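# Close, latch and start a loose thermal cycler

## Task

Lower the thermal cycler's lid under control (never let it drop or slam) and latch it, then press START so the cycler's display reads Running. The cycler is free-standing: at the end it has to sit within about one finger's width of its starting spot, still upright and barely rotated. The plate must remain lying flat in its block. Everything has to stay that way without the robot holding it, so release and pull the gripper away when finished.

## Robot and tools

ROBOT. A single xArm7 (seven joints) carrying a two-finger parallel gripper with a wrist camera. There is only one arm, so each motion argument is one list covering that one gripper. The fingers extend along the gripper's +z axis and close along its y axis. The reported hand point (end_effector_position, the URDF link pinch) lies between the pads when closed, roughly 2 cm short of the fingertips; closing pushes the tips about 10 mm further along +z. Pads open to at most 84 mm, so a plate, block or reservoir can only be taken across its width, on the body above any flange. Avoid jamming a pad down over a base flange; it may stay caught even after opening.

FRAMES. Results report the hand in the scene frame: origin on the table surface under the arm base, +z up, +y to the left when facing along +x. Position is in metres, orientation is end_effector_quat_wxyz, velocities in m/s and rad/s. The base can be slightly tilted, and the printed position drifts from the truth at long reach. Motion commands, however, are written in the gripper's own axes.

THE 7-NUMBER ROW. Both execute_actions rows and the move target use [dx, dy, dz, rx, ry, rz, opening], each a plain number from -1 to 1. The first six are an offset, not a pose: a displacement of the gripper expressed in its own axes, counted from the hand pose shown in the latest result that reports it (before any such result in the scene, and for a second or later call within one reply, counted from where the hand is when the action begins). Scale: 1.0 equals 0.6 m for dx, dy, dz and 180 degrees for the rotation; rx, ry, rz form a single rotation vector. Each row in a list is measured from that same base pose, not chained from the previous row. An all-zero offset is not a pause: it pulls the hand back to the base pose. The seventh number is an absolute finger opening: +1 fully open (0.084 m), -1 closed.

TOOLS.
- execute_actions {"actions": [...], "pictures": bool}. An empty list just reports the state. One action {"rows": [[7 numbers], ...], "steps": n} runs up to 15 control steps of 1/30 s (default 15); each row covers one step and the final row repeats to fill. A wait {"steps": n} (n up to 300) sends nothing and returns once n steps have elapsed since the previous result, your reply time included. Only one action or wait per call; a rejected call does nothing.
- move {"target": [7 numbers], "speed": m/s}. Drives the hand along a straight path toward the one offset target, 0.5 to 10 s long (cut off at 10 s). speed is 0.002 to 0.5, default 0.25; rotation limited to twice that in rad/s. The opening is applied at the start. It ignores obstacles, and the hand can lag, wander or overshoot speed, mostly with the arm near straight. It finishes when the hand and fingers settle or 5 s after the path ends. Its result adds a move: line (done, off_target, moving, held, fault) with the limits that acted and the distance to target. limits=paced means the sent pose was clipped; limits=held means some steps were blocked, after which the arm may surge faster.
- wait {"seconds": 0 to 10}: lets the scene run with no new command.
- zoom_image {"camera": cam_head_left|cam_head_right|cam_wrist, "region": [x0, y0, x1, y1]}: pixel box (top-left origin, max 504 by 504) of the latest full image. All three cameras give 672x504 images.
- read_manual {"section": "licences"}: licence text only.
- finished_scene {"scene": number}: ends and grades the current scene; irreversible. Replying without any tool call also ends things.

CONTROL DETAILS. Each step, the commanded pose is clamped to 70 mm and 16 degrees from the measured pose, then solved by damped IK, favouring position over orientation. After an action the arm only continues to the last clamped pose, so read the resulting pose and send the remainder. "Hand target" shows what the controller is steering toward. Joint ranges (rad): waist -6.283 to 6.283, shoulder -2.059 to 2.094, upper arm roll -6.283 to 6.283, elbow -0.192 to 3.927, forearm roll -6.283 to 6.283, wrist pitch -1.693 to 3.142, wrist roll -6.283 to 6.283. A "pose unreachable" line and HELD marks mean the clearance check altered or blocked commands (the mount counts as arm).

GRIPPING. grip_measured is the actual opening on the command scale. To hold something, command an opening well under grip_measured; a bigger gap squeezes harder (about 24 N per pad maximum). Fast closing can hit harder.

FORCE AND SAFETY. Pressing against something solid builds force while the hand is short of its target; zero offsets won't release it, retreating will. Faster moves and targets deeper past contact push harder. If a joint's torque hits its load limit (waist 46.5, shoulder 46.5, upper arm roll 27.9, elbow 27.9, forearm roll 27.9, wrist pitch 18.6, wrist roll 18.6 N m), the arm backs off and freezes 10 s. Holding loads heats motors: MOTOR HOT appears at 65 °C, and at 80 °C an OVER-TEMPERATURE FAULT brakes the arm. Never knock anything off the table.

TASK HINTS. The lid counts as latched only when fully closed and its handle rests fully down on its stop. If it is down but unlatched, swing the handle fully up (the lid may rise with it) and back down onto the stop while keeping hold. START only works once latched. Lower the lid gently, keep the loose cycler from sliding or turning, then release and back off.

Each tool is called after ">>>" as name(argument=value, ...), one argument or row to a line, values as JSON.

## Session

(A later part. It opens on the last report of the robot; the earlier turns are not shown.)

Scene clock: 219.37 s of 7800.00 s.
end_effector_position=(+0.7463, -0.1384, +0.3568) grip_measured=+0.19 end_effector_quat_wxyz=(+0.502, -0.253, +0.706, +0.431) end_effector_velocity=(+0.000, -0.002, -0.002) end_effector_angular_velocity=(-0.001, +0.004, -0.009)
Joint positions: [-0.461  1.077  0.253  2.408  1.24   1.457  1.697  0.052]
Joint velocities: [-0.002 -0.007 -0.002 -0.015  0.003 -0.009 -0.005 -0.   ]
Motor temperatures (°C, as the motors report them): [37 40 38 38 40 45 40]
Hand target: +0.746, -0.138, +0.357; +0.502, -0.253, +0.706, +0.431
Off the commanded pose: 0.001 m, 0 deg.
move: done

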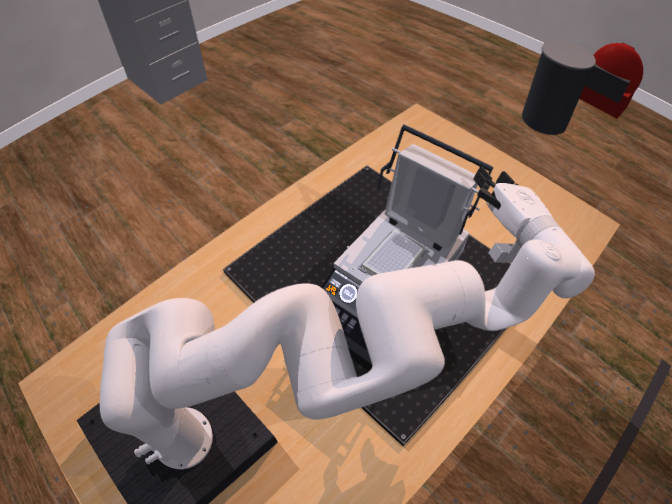

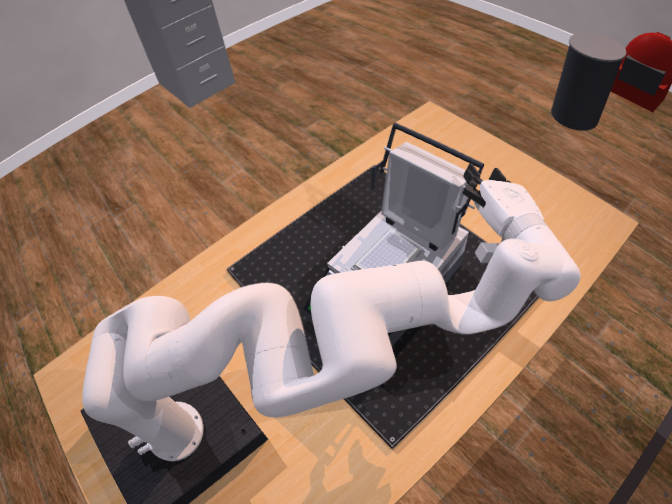

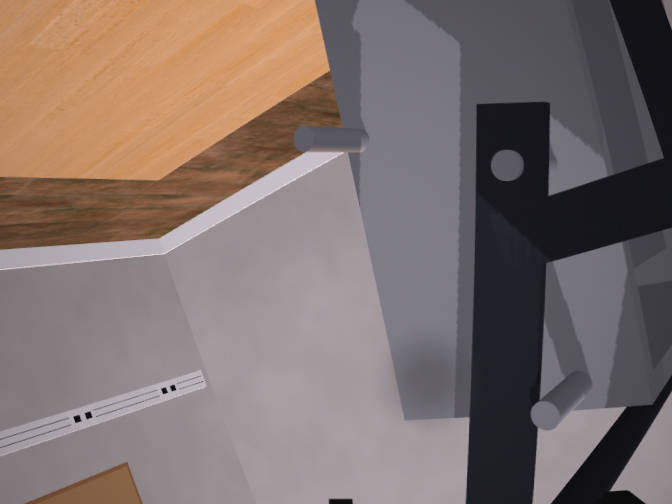

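>>> move(
  target=[0,0.01,0.045,0,0,0,0.2],
  speed=0.04,
)

>>> move(
  target=[0,0,0,0,0,0,-0.9],
)

>>> zoom_image(
  camera="cam_head_left",
  region=[430,130,550,230],
)

Scene clock: 221.80 s of 7800.00 s.
end_effector_position=(+0.7547, -0.1124, +0.3554) grip_measured=+0.19 end_effector_quat_wxyz=(+0.502, -0.253, +0.706, +0.431) end_effector_velocity=(+0.000, -0.001, -0.000) end_effector_angular_velocity=(-0.002, +0.000, -0.005)
Joint positions: [-0.431  1.037  0.26   2.335  1.253  1.404  1.671  0.052]
Joint velocities: [-0.001 -0.003 -0.001 -0.006  0.001 -0.005 -0.003  0.   ]
Motor temperatures (°C, as the motors report them): [37 40 38 38 40 45 40]
Hand target: +0.755, -0.112, +0.355; +0.502, -0.253, +0.706, +0.431
Off the commanded pose: 0.000 m, 0 deg.
move: done

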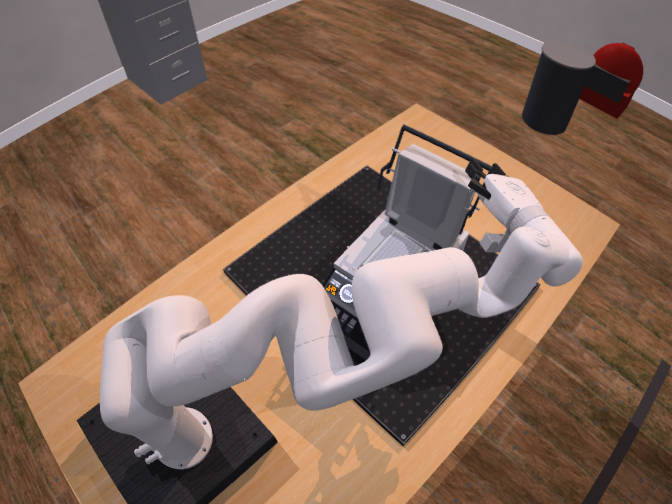

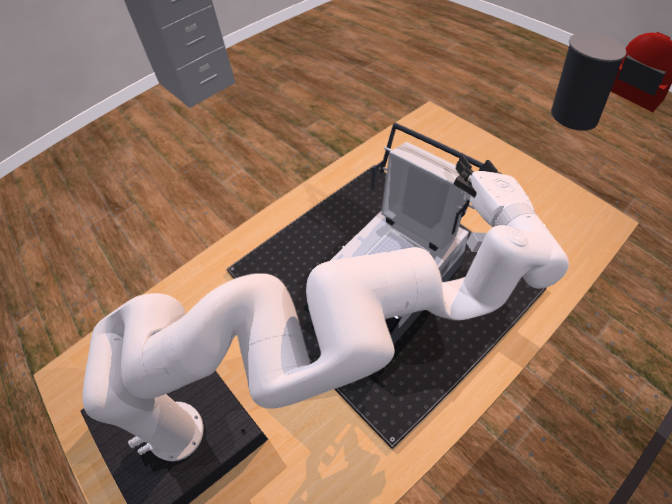

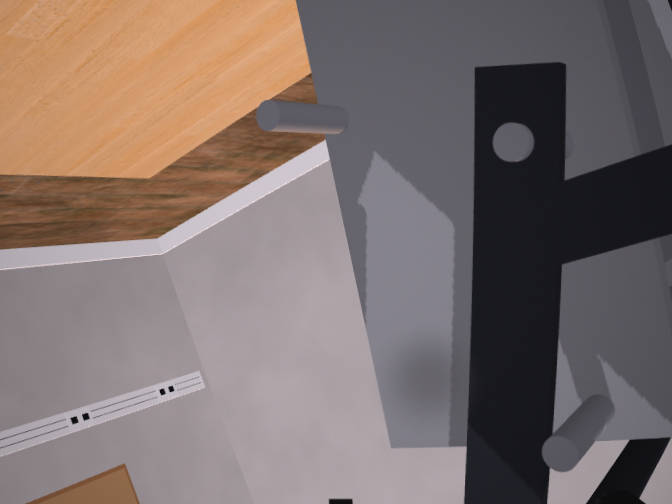

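Scene clock: 222.30 s of 7800.00 s.
end_effector_position=(+0.7547, -0.1122, +0.3555) grip_measured=-0.33 end_effector_quat_wxyz=(+0.502, -0.253, +0.706, +0.431) end_effector_velocity=(-0.000, -0.001, -0.001) end_effector_angular_velocity=(-0.000, +0.001, -0.001)
Joint positions: [-0.43   1.037  0.26   2.335  1.253  1.404  1.671  0.03 ]
Joint velocities: [-0.001  0.    -0.001 -0.001  0.    -0.     0.     0.   ]
Motor temperatures (°C, as the motors report them): [37 40 38 38 40 45 40]
Hand target: +0.755, -0.112, +0.355; +0.502, -0.253, +0.706, +0.431
Off the commanded pose: 0.000 m, 0 deg.
move: done

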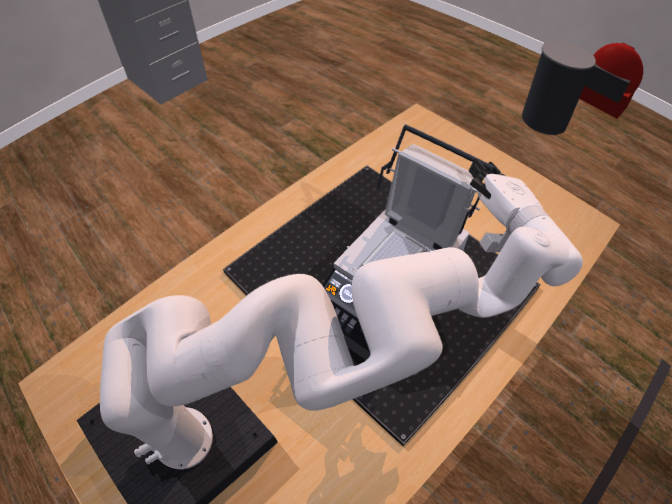

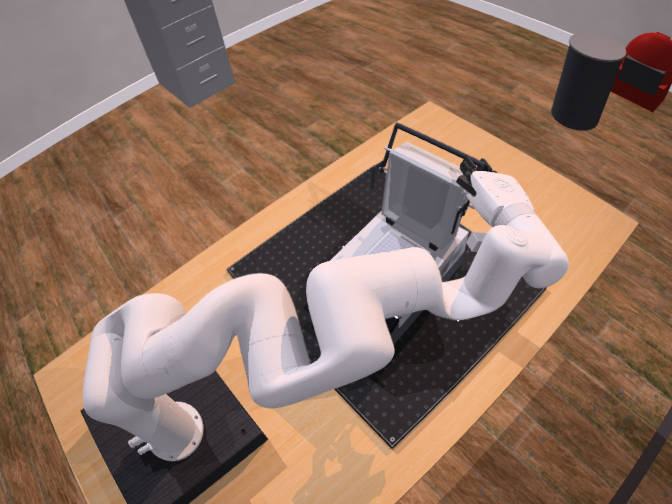

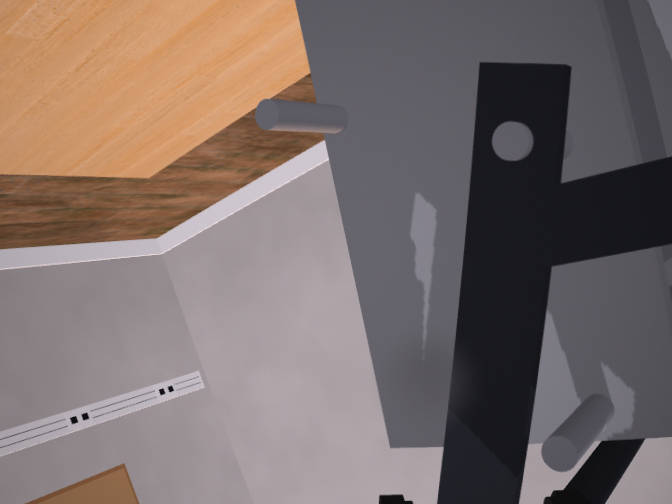

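Region (430, 130, 550, 230) of cam_head_left's 672x504 image, scaled by 4.200, with more detail than that image has.

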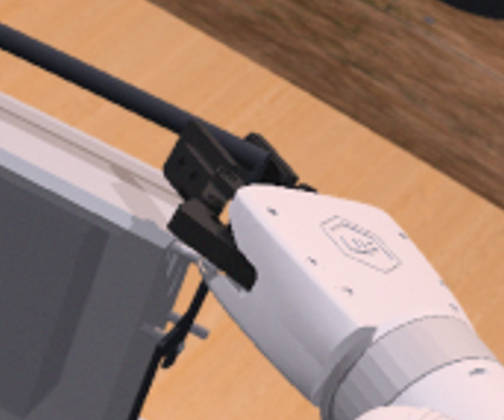

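>>> move(
  target=[0.021,0.126,-0.09,-0.01,-0.069,-0.12,-1],
  speed=0.04,
)

Scene clock: 230.03 s of 7800.00 s.
end_effector_position=(+0.6634, -0.1191, +0.3737) grip_measured=-0.31 end_effector_quat_wxyz=(+0.639, -0.341, +0.584, +0.366) end_effector_velocity=(-0.001, +0.000, -0.001) end_effector_angular_velocity=(+0.001, -0.004, -0.000)
Joint positions: [-0.67   0.728  0.364  1.72   1.432  1.506  0.995  0.03 ]
Joint velocities: [-0.013  0.     0.017 -0.007 -0.007 -0.005 -0.007  0.   ]
Motor temperatures (°C, as the motors report them): [37 40 38 38 40 45 40]
Hand target: +0.664, -0.120, +0.378; +0.643, -0.341, +0.581, +0.365
Off the commanded pose: 0.004 m, 1 deg.
move: off_target

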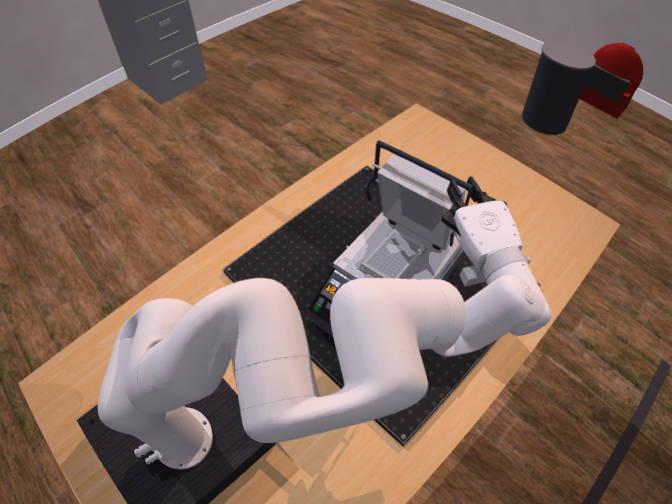

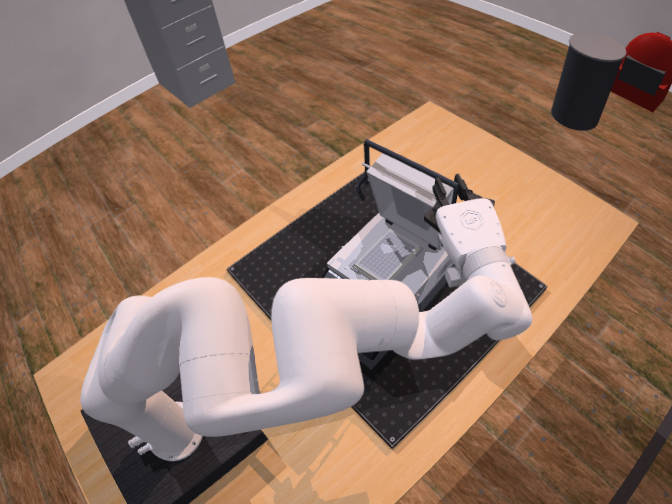

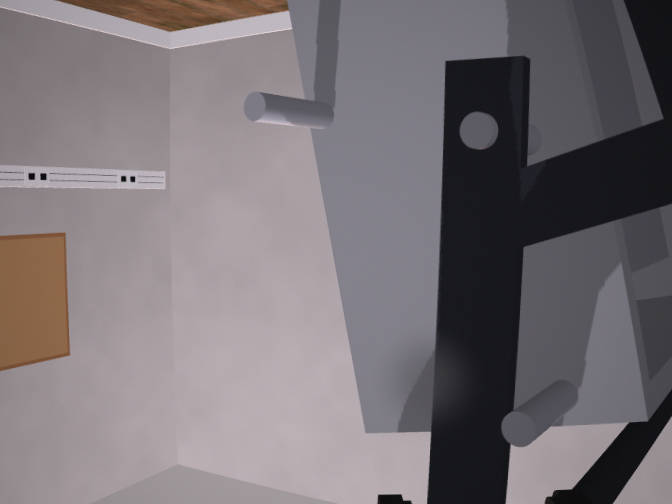

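>>> move(
  target=[0.004,0,0,-0.14,0,0,-1],
  speed=0.1,
)

>>> zoom_image(
  camera="cam_head_left",
  region=[350,130,530,280],
)

Scene clock: 234.07 s of 7800.00 s.
end_effector_position=(+0.6623, -0.1190, +0.3728) grip_measured=-0.59 end_effector_quat_wxyz=(+0.568, -0.453, +0.504, +0.468) end_effector_velocity=(+0.000, -0.000, +0.001) end_effector_angular_velocity=(-0.000, +0.000, +0.000)
Joint positions: [-0.511  1.312  0.406  2.708  1.201  1.913  1.377  0.018]
Joint velocities: [-0.005  0.012  0.048  0.015 -0.043 -0.008  0.011  0.   ]
Motor temperatures (°C, as the motors report them): [37 41 39 38 40 45 40]
Hand target: +0.662, -0.119, +0.371; +0.567, -0.452, +0.505, +0.468
Off the commanded pose: 0.002 m, 4 deg.
elbow stopped short: the move would have taken joint 4 (elbow) straighter than the controller allows; a more bent joint 4 avoids this.
move: off_target

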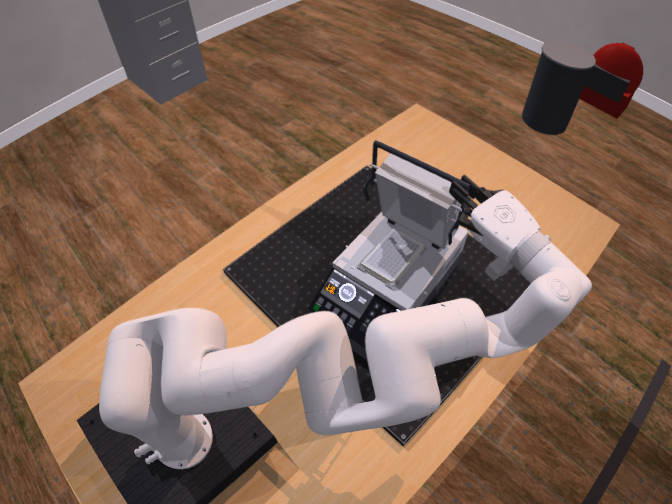

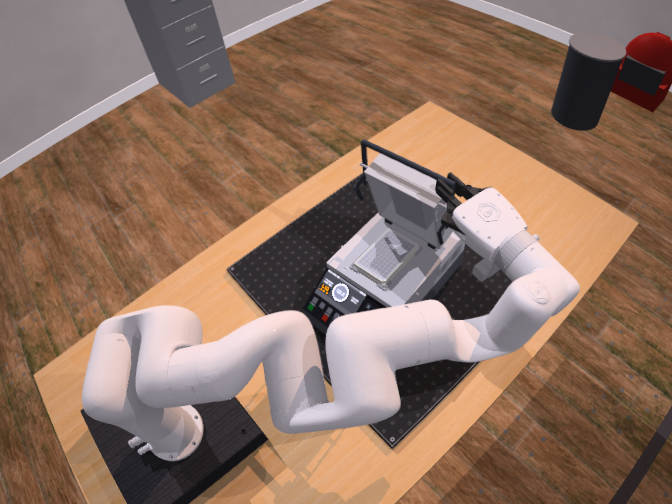

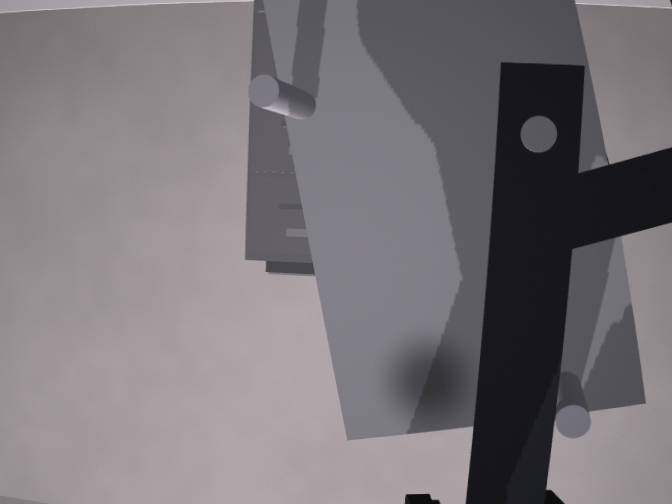

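Region (350, 130, 530, 280) of cam_head_left's 672x504 image, scaled by 2.800, with more detail than that image has.

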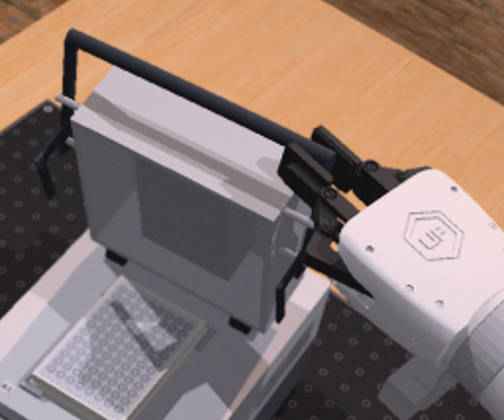

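>>> move(
  target=[0.022,0.148,-0.036,-0.01,-0.021,-0.137,-1],
  speed=0.04,
)

Scene clock: 241.60 s of 7800.00 s.
end_effector_position=(+0.5745, -0.1266, +0.3531) grip_measured=-0.60 end_effector_quat_wxyz=(+0.663, -0.543, +0.374, +0.355) end_effector_velocity=(-0.002, +0.000, +0.000) end_effector_angular_velocity=(+0.001, -0.010, +0.000)
Joint positions: [-0.747  0.933  0.407  1.956  1.147  1.94   0.6    0.017]
Joint velocities: [-0.013 -0.001  0.018 -0.009 -0.011 -0.005 -0.01  -0.   ]
Motor temperatures (°C, as the motors report them): [38 40 39 38 40 45 40]
Hand target: +0.573, -0.126, +0.355; +0.663, -0.543, +0.370, +0.358
Off the commanded pose: 0.003 m, 1 deg.
move: done

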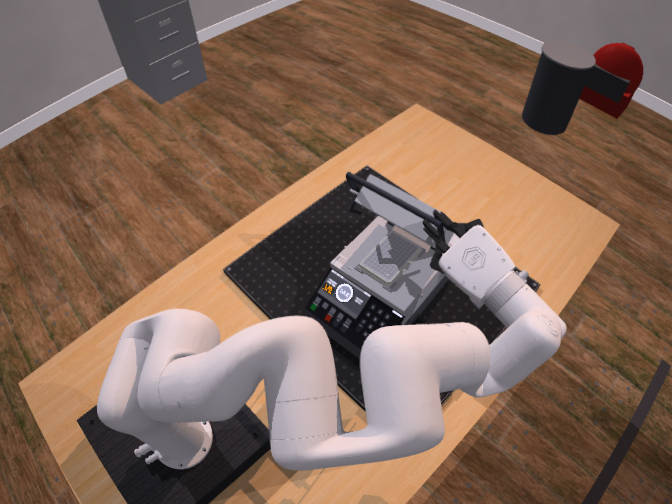

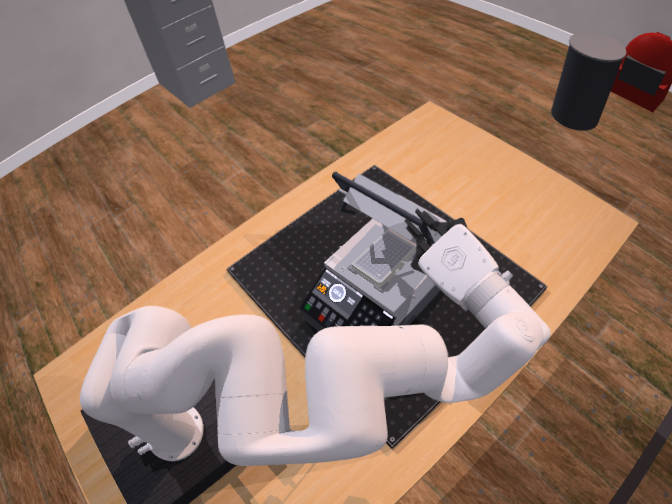

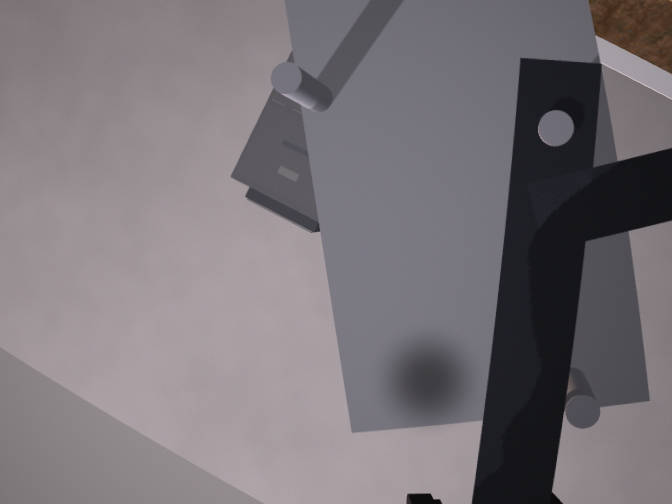

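>>> move(
  target=[0.022,0.157,-0.038,-0.009,-0.022,-0.137,-1],
  speed=0.04,
)

Scene clock: 248.90 s of 7800.00 s.
end_effector_position=(+0.4970, -0.1342, +0.2948) grip_measured=-0.64 end_effector_quat_wxyz=(+0.727, -0.608, +0.225, +0.227) end_effector_velocity=(-0.001, +0.002, +0.000) end_effector_angular_velocity=(+0.001, -0.008, +0.004)
Joint positions: [-0.89   0.915  0.444  1.728  0.983  1.99  -0.028  0.016]
Joint velocities: [-0.007  0.002  0.014 -0.004 -0.009 -0.004 -0.006  0.   ]
Motor temperatures (°C, as the motors report them): [37 41 39 37 40 46 40]
Hand target: +0.495, -0.134, +0.296; +0.728, -0.607, +0.222, +0.229
Off the commanded pose: 0.002 m, 0 deg.
move: done

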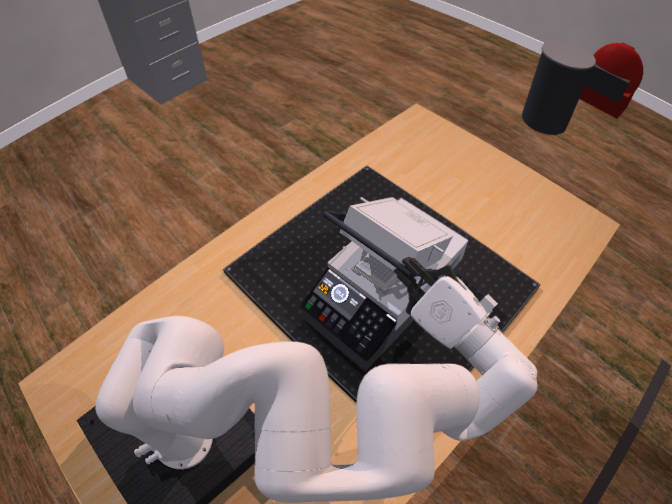

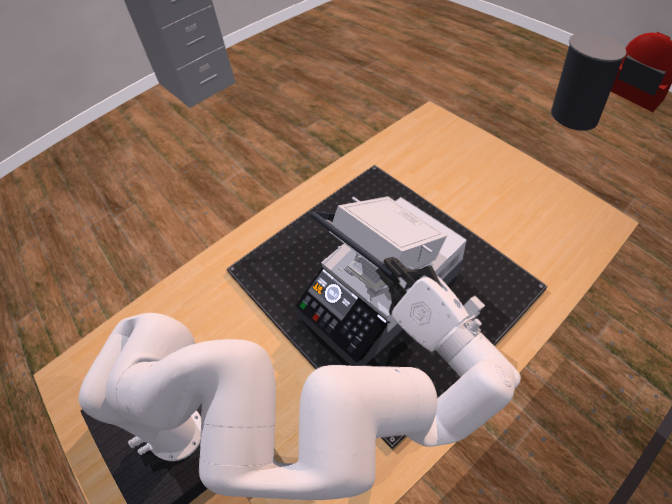

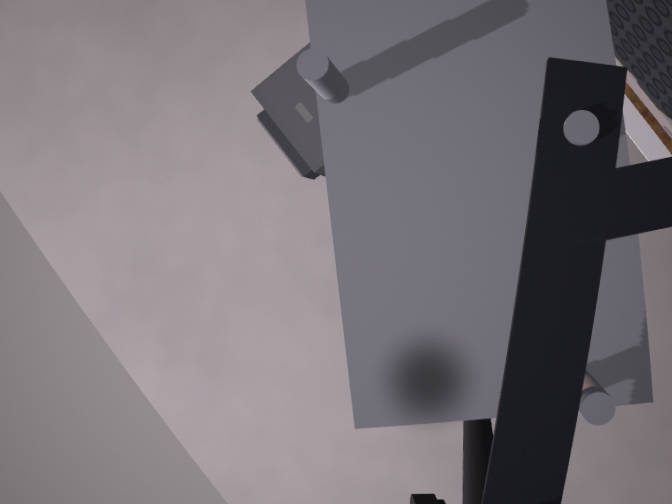

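>>> move(
  target=[0.009,0.018,-0.003,0.006,0.018,0.11,-1],
  speed=0.04,
)

>>> zoom_image(
  camera="cam_head_left",
  region=[290,170,530,370],
)

Scene clock: 258.67 s of 7800.00 s.
end_effector_position=(+0.4950, -0.1342, +0.2825) grip_measured=-0.59 end_effector_quat_wxyz=(+0.676, -0.560, +0.349, +0.328) end_effector_velocity=(+0.000, -0.001, +0.000) end_effector_angular_velocity=(-0.000, +0.007, -0.001)
Joint positions: [-0.877  0.866  0.39   1.655  1.008  1.948  0.268  0.018]
Joint velocities: [-0.002 -0.     0.001 -0.     0.    -0.002  0.008  0.   ]
Motor temperatures (°C, as the motors report them): [37 40 40 37 40 47 40]
Hand target: +0.495, -0.134, +0.283; +0.676, -0.560, +0.348, +0.329
Off the commanded pose: 0.000 m, 0 deg.
After step 90, 2.13 s passed at rest.
move: done

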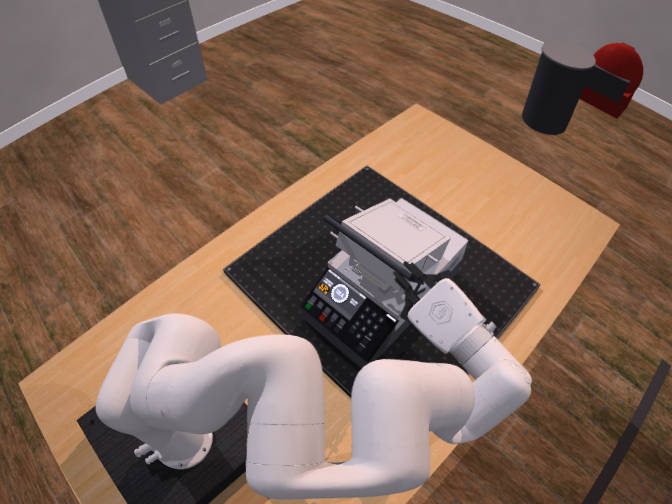

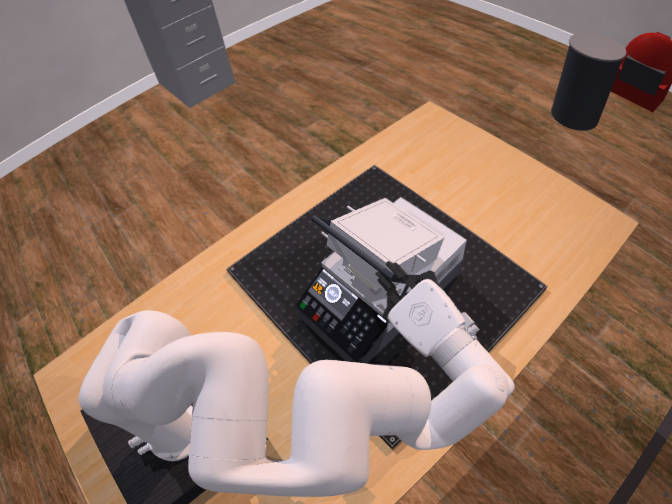

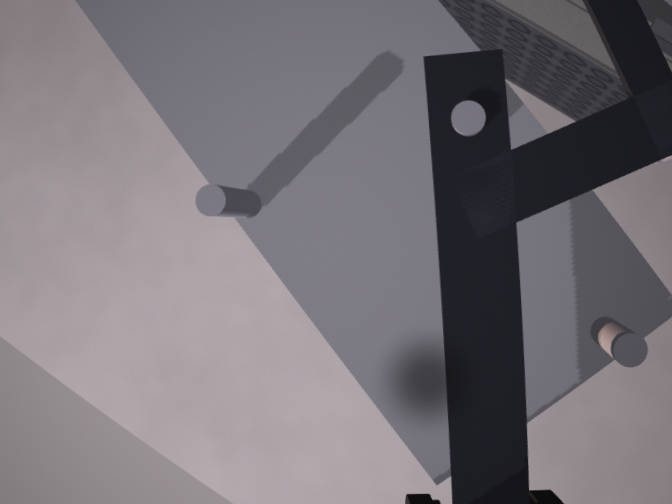

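Region (290, 170, 530, 370) of cam_head_left's 672x504 image, scaled by 2.100, with more detail than that image has.

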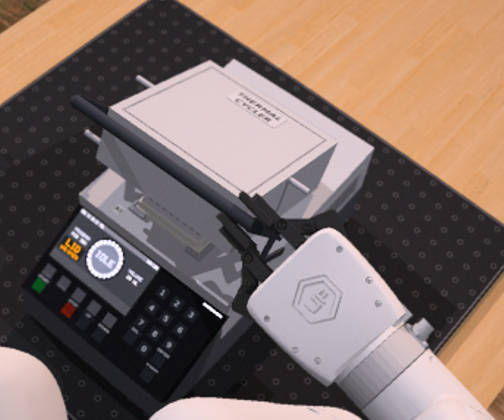

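>>> move(
  target=[0.038,-0.023,0.002,0.006,0.018,0.11,-1],
  speed=0.04,
)

Scene clock: 264.53 s of 7800.00 s.
end_effector_position=(+0.5150, -0.1345, +0.2734) grip_measured=-0.53 end_effector_quat_wxyz=(+0.606, -0.494, +0.456, +0.425) end_effector_velocity=(+0.003, +0.002, -0.001) end_effector_angular_velocity=(-0.010, +0.004, -0.001)
Joint positions: [-0.817  0.881  0.338  1.699  1.045  1.919  0.619  0.021]
Joint velocities: [ 0.017 -0.003 -0.016  0.005  0.008 -0.004  0.002  0.   ]
Motor temperatures (°C, as the motors report them): [38 40 40 36 40 47 40]
Hand target: +0.519, -0.134, +0.271; +0.604, -0.495, +0.462, +0.420
Off the commanded pose: 0.005 m, 1 deg.
move: off_target

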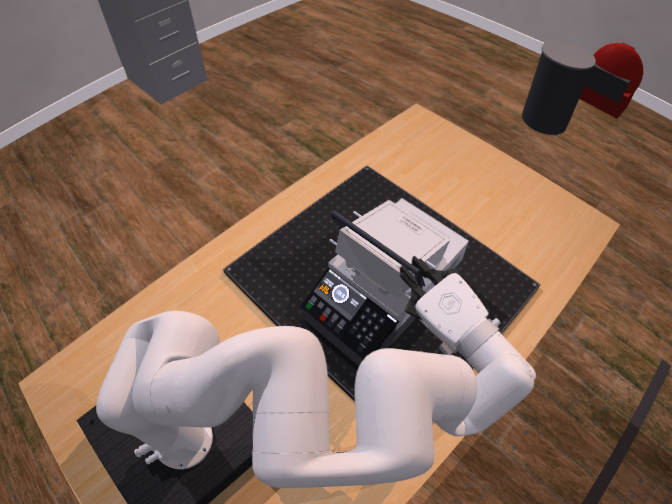

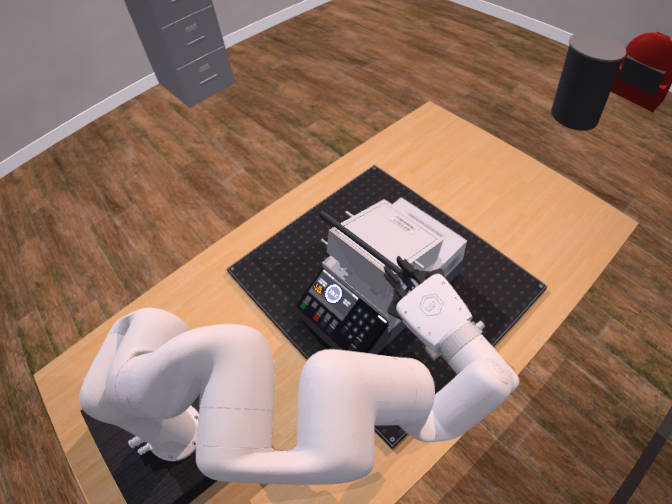

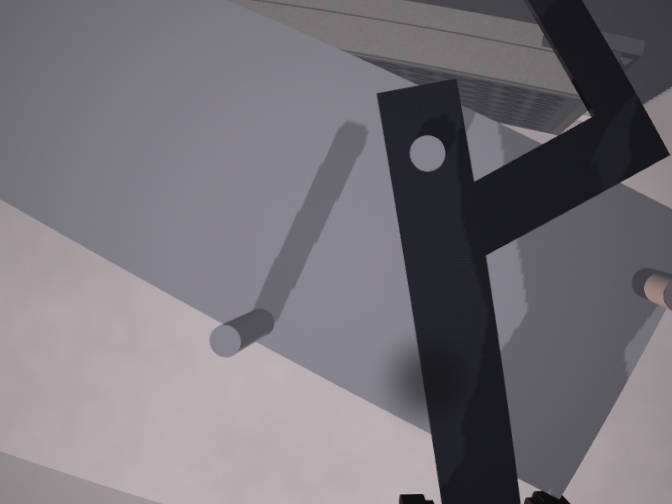

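>>> move(
  target=[0.04,0.014,-0.006,0,0,0,-1],
  speed=0.015,
)

>>> zoom_image(
  camera="cam_head_left",
  region=[290,170,530,370],
)

Scene clock: 267.87 s of 7800.00 s.
end_effector_position=(+0.5070, -0.1330, +0.2547) grip_measured=-0.46 end_effector_quat_wxyz=(+0.608, -0.494, +0.445, +0.434) end_effector_velocity=(-0.001, -0.001, -0.001) end_effector_angular_velocity=(-0.001, -0.001, +0.001)
Joint positions: [-0.778  0.917  0.278  1.712  1.051  1.962  0.571  0.024]
Joint velocities: [ 0.032 -0.006 -0.051  0.002  0.024  0.024 -0.014 -0.001]
Motor temperatures (°C, as the motors report them): [38 40 40 36 40 48 40]
Hand target: +0.511, -0.135, +0.248; +0.606, -0.494, +0.456, +0.425
Off the commanded pose: 0.009 m, 2 deg.
move: off_target

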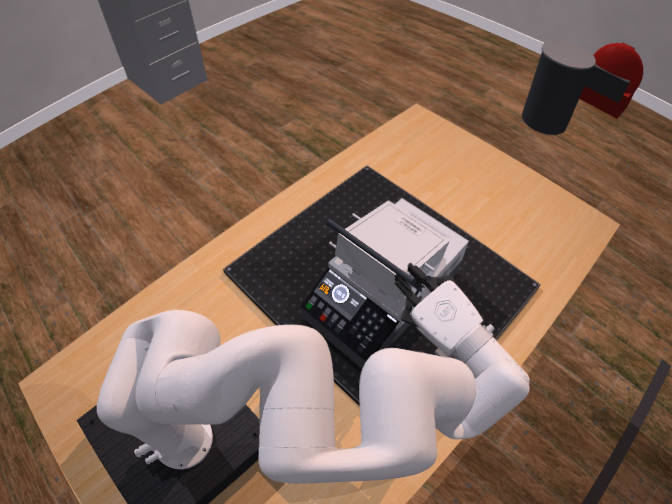

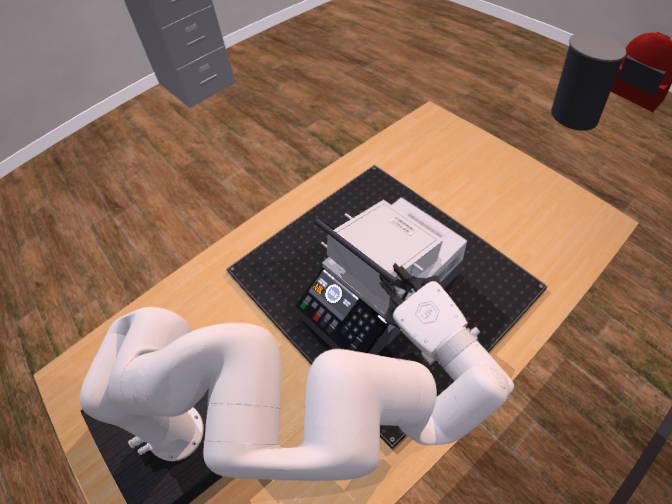

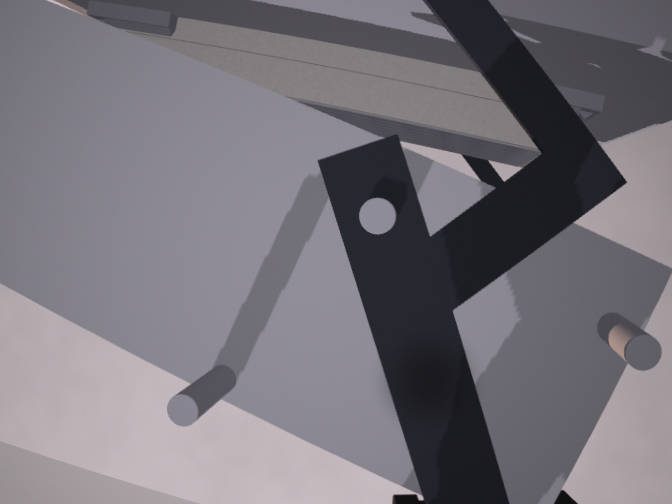

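Region (290, 170, 530, 370) of cam_head_left's 672x504 image, scaled by 2.100, with more detail than that image has.

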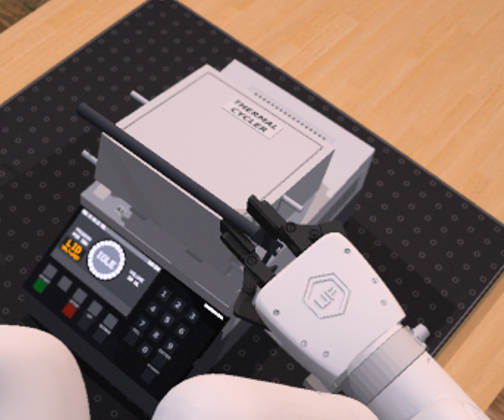

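>>> move(
  target=[-0.014,-0.05,0,0.003,0.01,0.07,-1],
  speed=0.03,
)

Scene clock: 273.53 s of 7800.00 s.
end_effector_position=(+0.5277, -0.1345, +0.2755) grip_measured=-0.37 end_effector_quat_wxyz=(+0.552, -0.448, +0.495, +0.500) end_effector_velocity=(+0.000, -0.001, -0.000) end_effector_angular_velocity=(-0.002, +0.006, -0.001)
Joint positions: [-0.655  0.924  0.136  1.819  1.165  2.047  0.84   0.028]
Joint velocities: [ 0.036 -0.002 -0.058  0.006  0.032  0.024 -0.003  0.001]
Motor temperatures (°C, as the motors report them): [38 40 39 36 40 49 40]
Hand target: +0.534, -0.138, +0.269; +0.552, -0.446, +0.508, +0.488
Off the commanded pose: 0.009 m, 2 deg.
move: off_target

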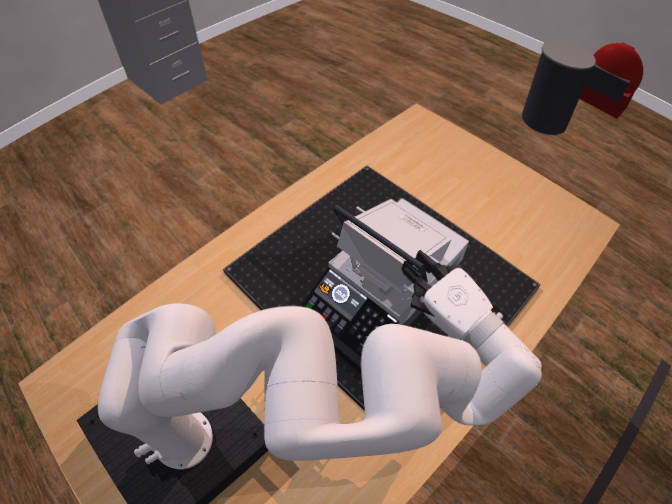

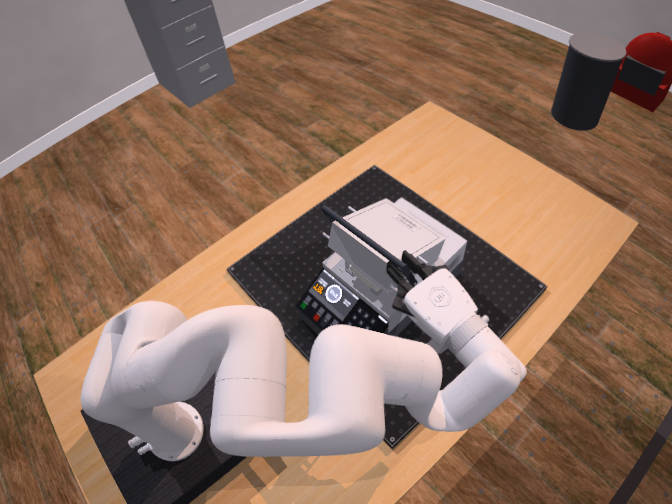

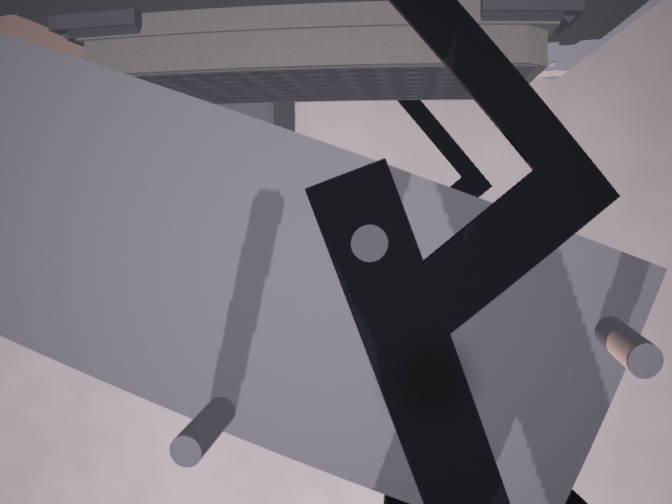

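>>> move(
  target=[0.032,0.03,0,0,0,-0.06,-1],
  speed=0.02,
)

>>> move(
  target=[0,0,0,0,0,0,-0.2],
)

Scene clock: 280.20 s of 7800.00 s.
end_effector_position=(+0.5093, -0.1313, +0.2569) grip_measured=-0.43 end_effector_quat_wxyz=(+0.597, -0.492, +0.450, +0.447) end_effector_velocity=(-0.000, -0.000, +0.000) end_effector_angular_velocity=(-0.003, -0.006, -0.001)
Joint positions: [-0.627  0.906  0.067  1.745  1.162  2.067  0.57   0.025]
Joint velocities: [ 0.001 -0.002 -0.002 -0.001 -0.     0.    -0.006 -0.   ]
Motor temperatures (°C, as the motors report them): [38 40 39 36 40 49 40]
Hand target: +0.510, -0.131, +0.256; +0.597, -0.492, +0.450, +0.446
Off the commanded pose: 0.001 m, 0 deg.
move: done

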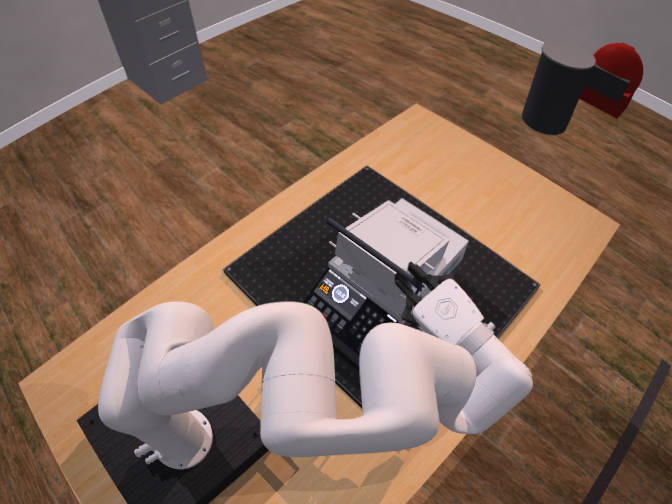

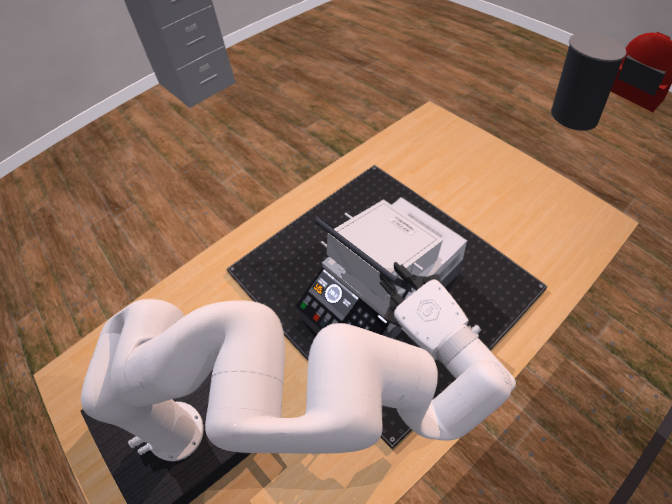

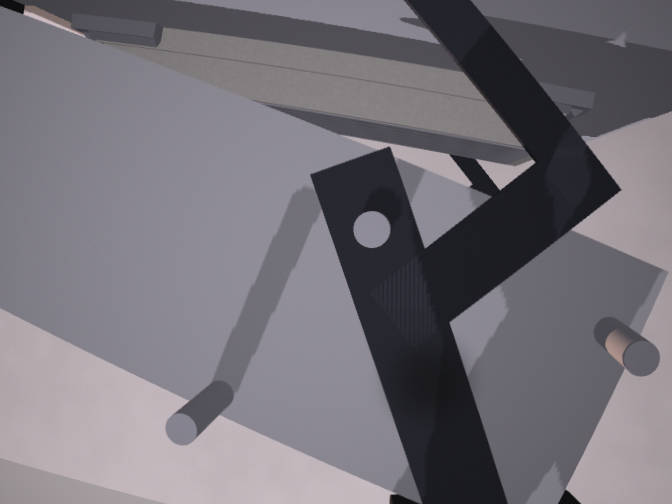

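Scene clock: 280.87 s of 7800.00 s.
end_effector_position=(+0.5095, -0.1310, +0.2571) grip_measured=-0.21 end_effector_quat_wxyz=(+0.597, -0.492, +0.450, +0.447) end_effector_velocity=(-0.001, -0.002, +0.000) end_effector_angular_velocity=(+0.000, +0.001, -0.002)
Joint positions: [-0.629  0.906  0.071  1.745  1.16   2.065  0.571  0.035]
Joint velocities: [-0.003 -0.001 -0.002 -0.001 -0.     0.002  0.001 -0.   ]
Motor temperatures (°C, as the motors report them): [38 40 39 36 40 49 40]
Hand target: +0.509, -0.131, +0.257; +0.597, -0.492, +0.450, +0.447
Off the commanded pose: 0.000 m, 0 deg.
move: done

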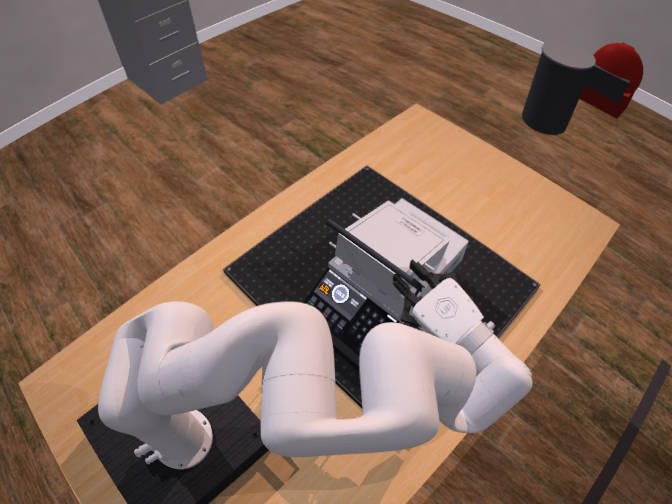

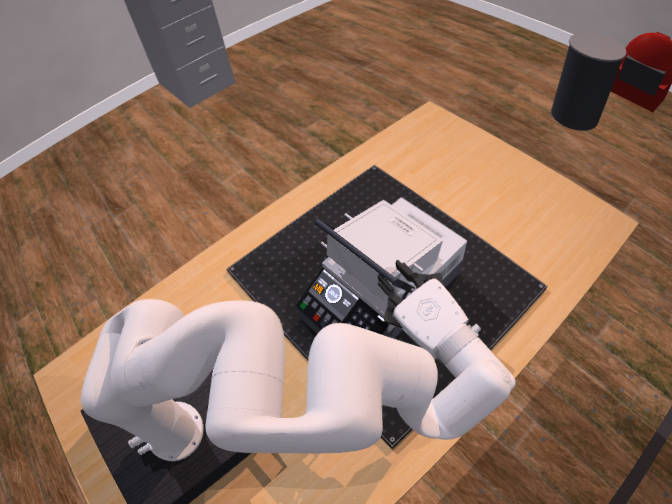

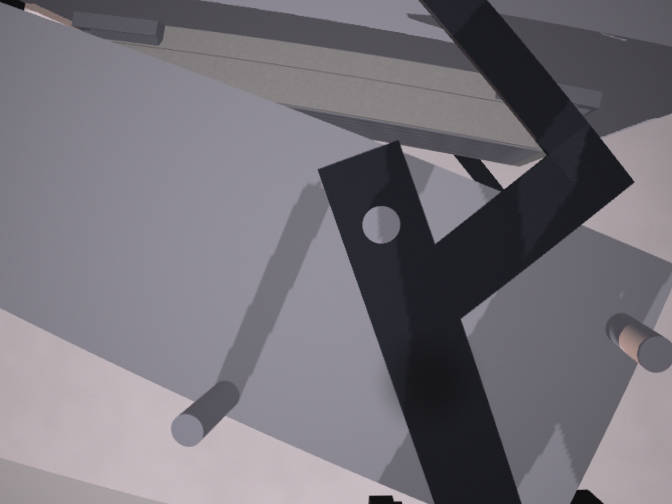

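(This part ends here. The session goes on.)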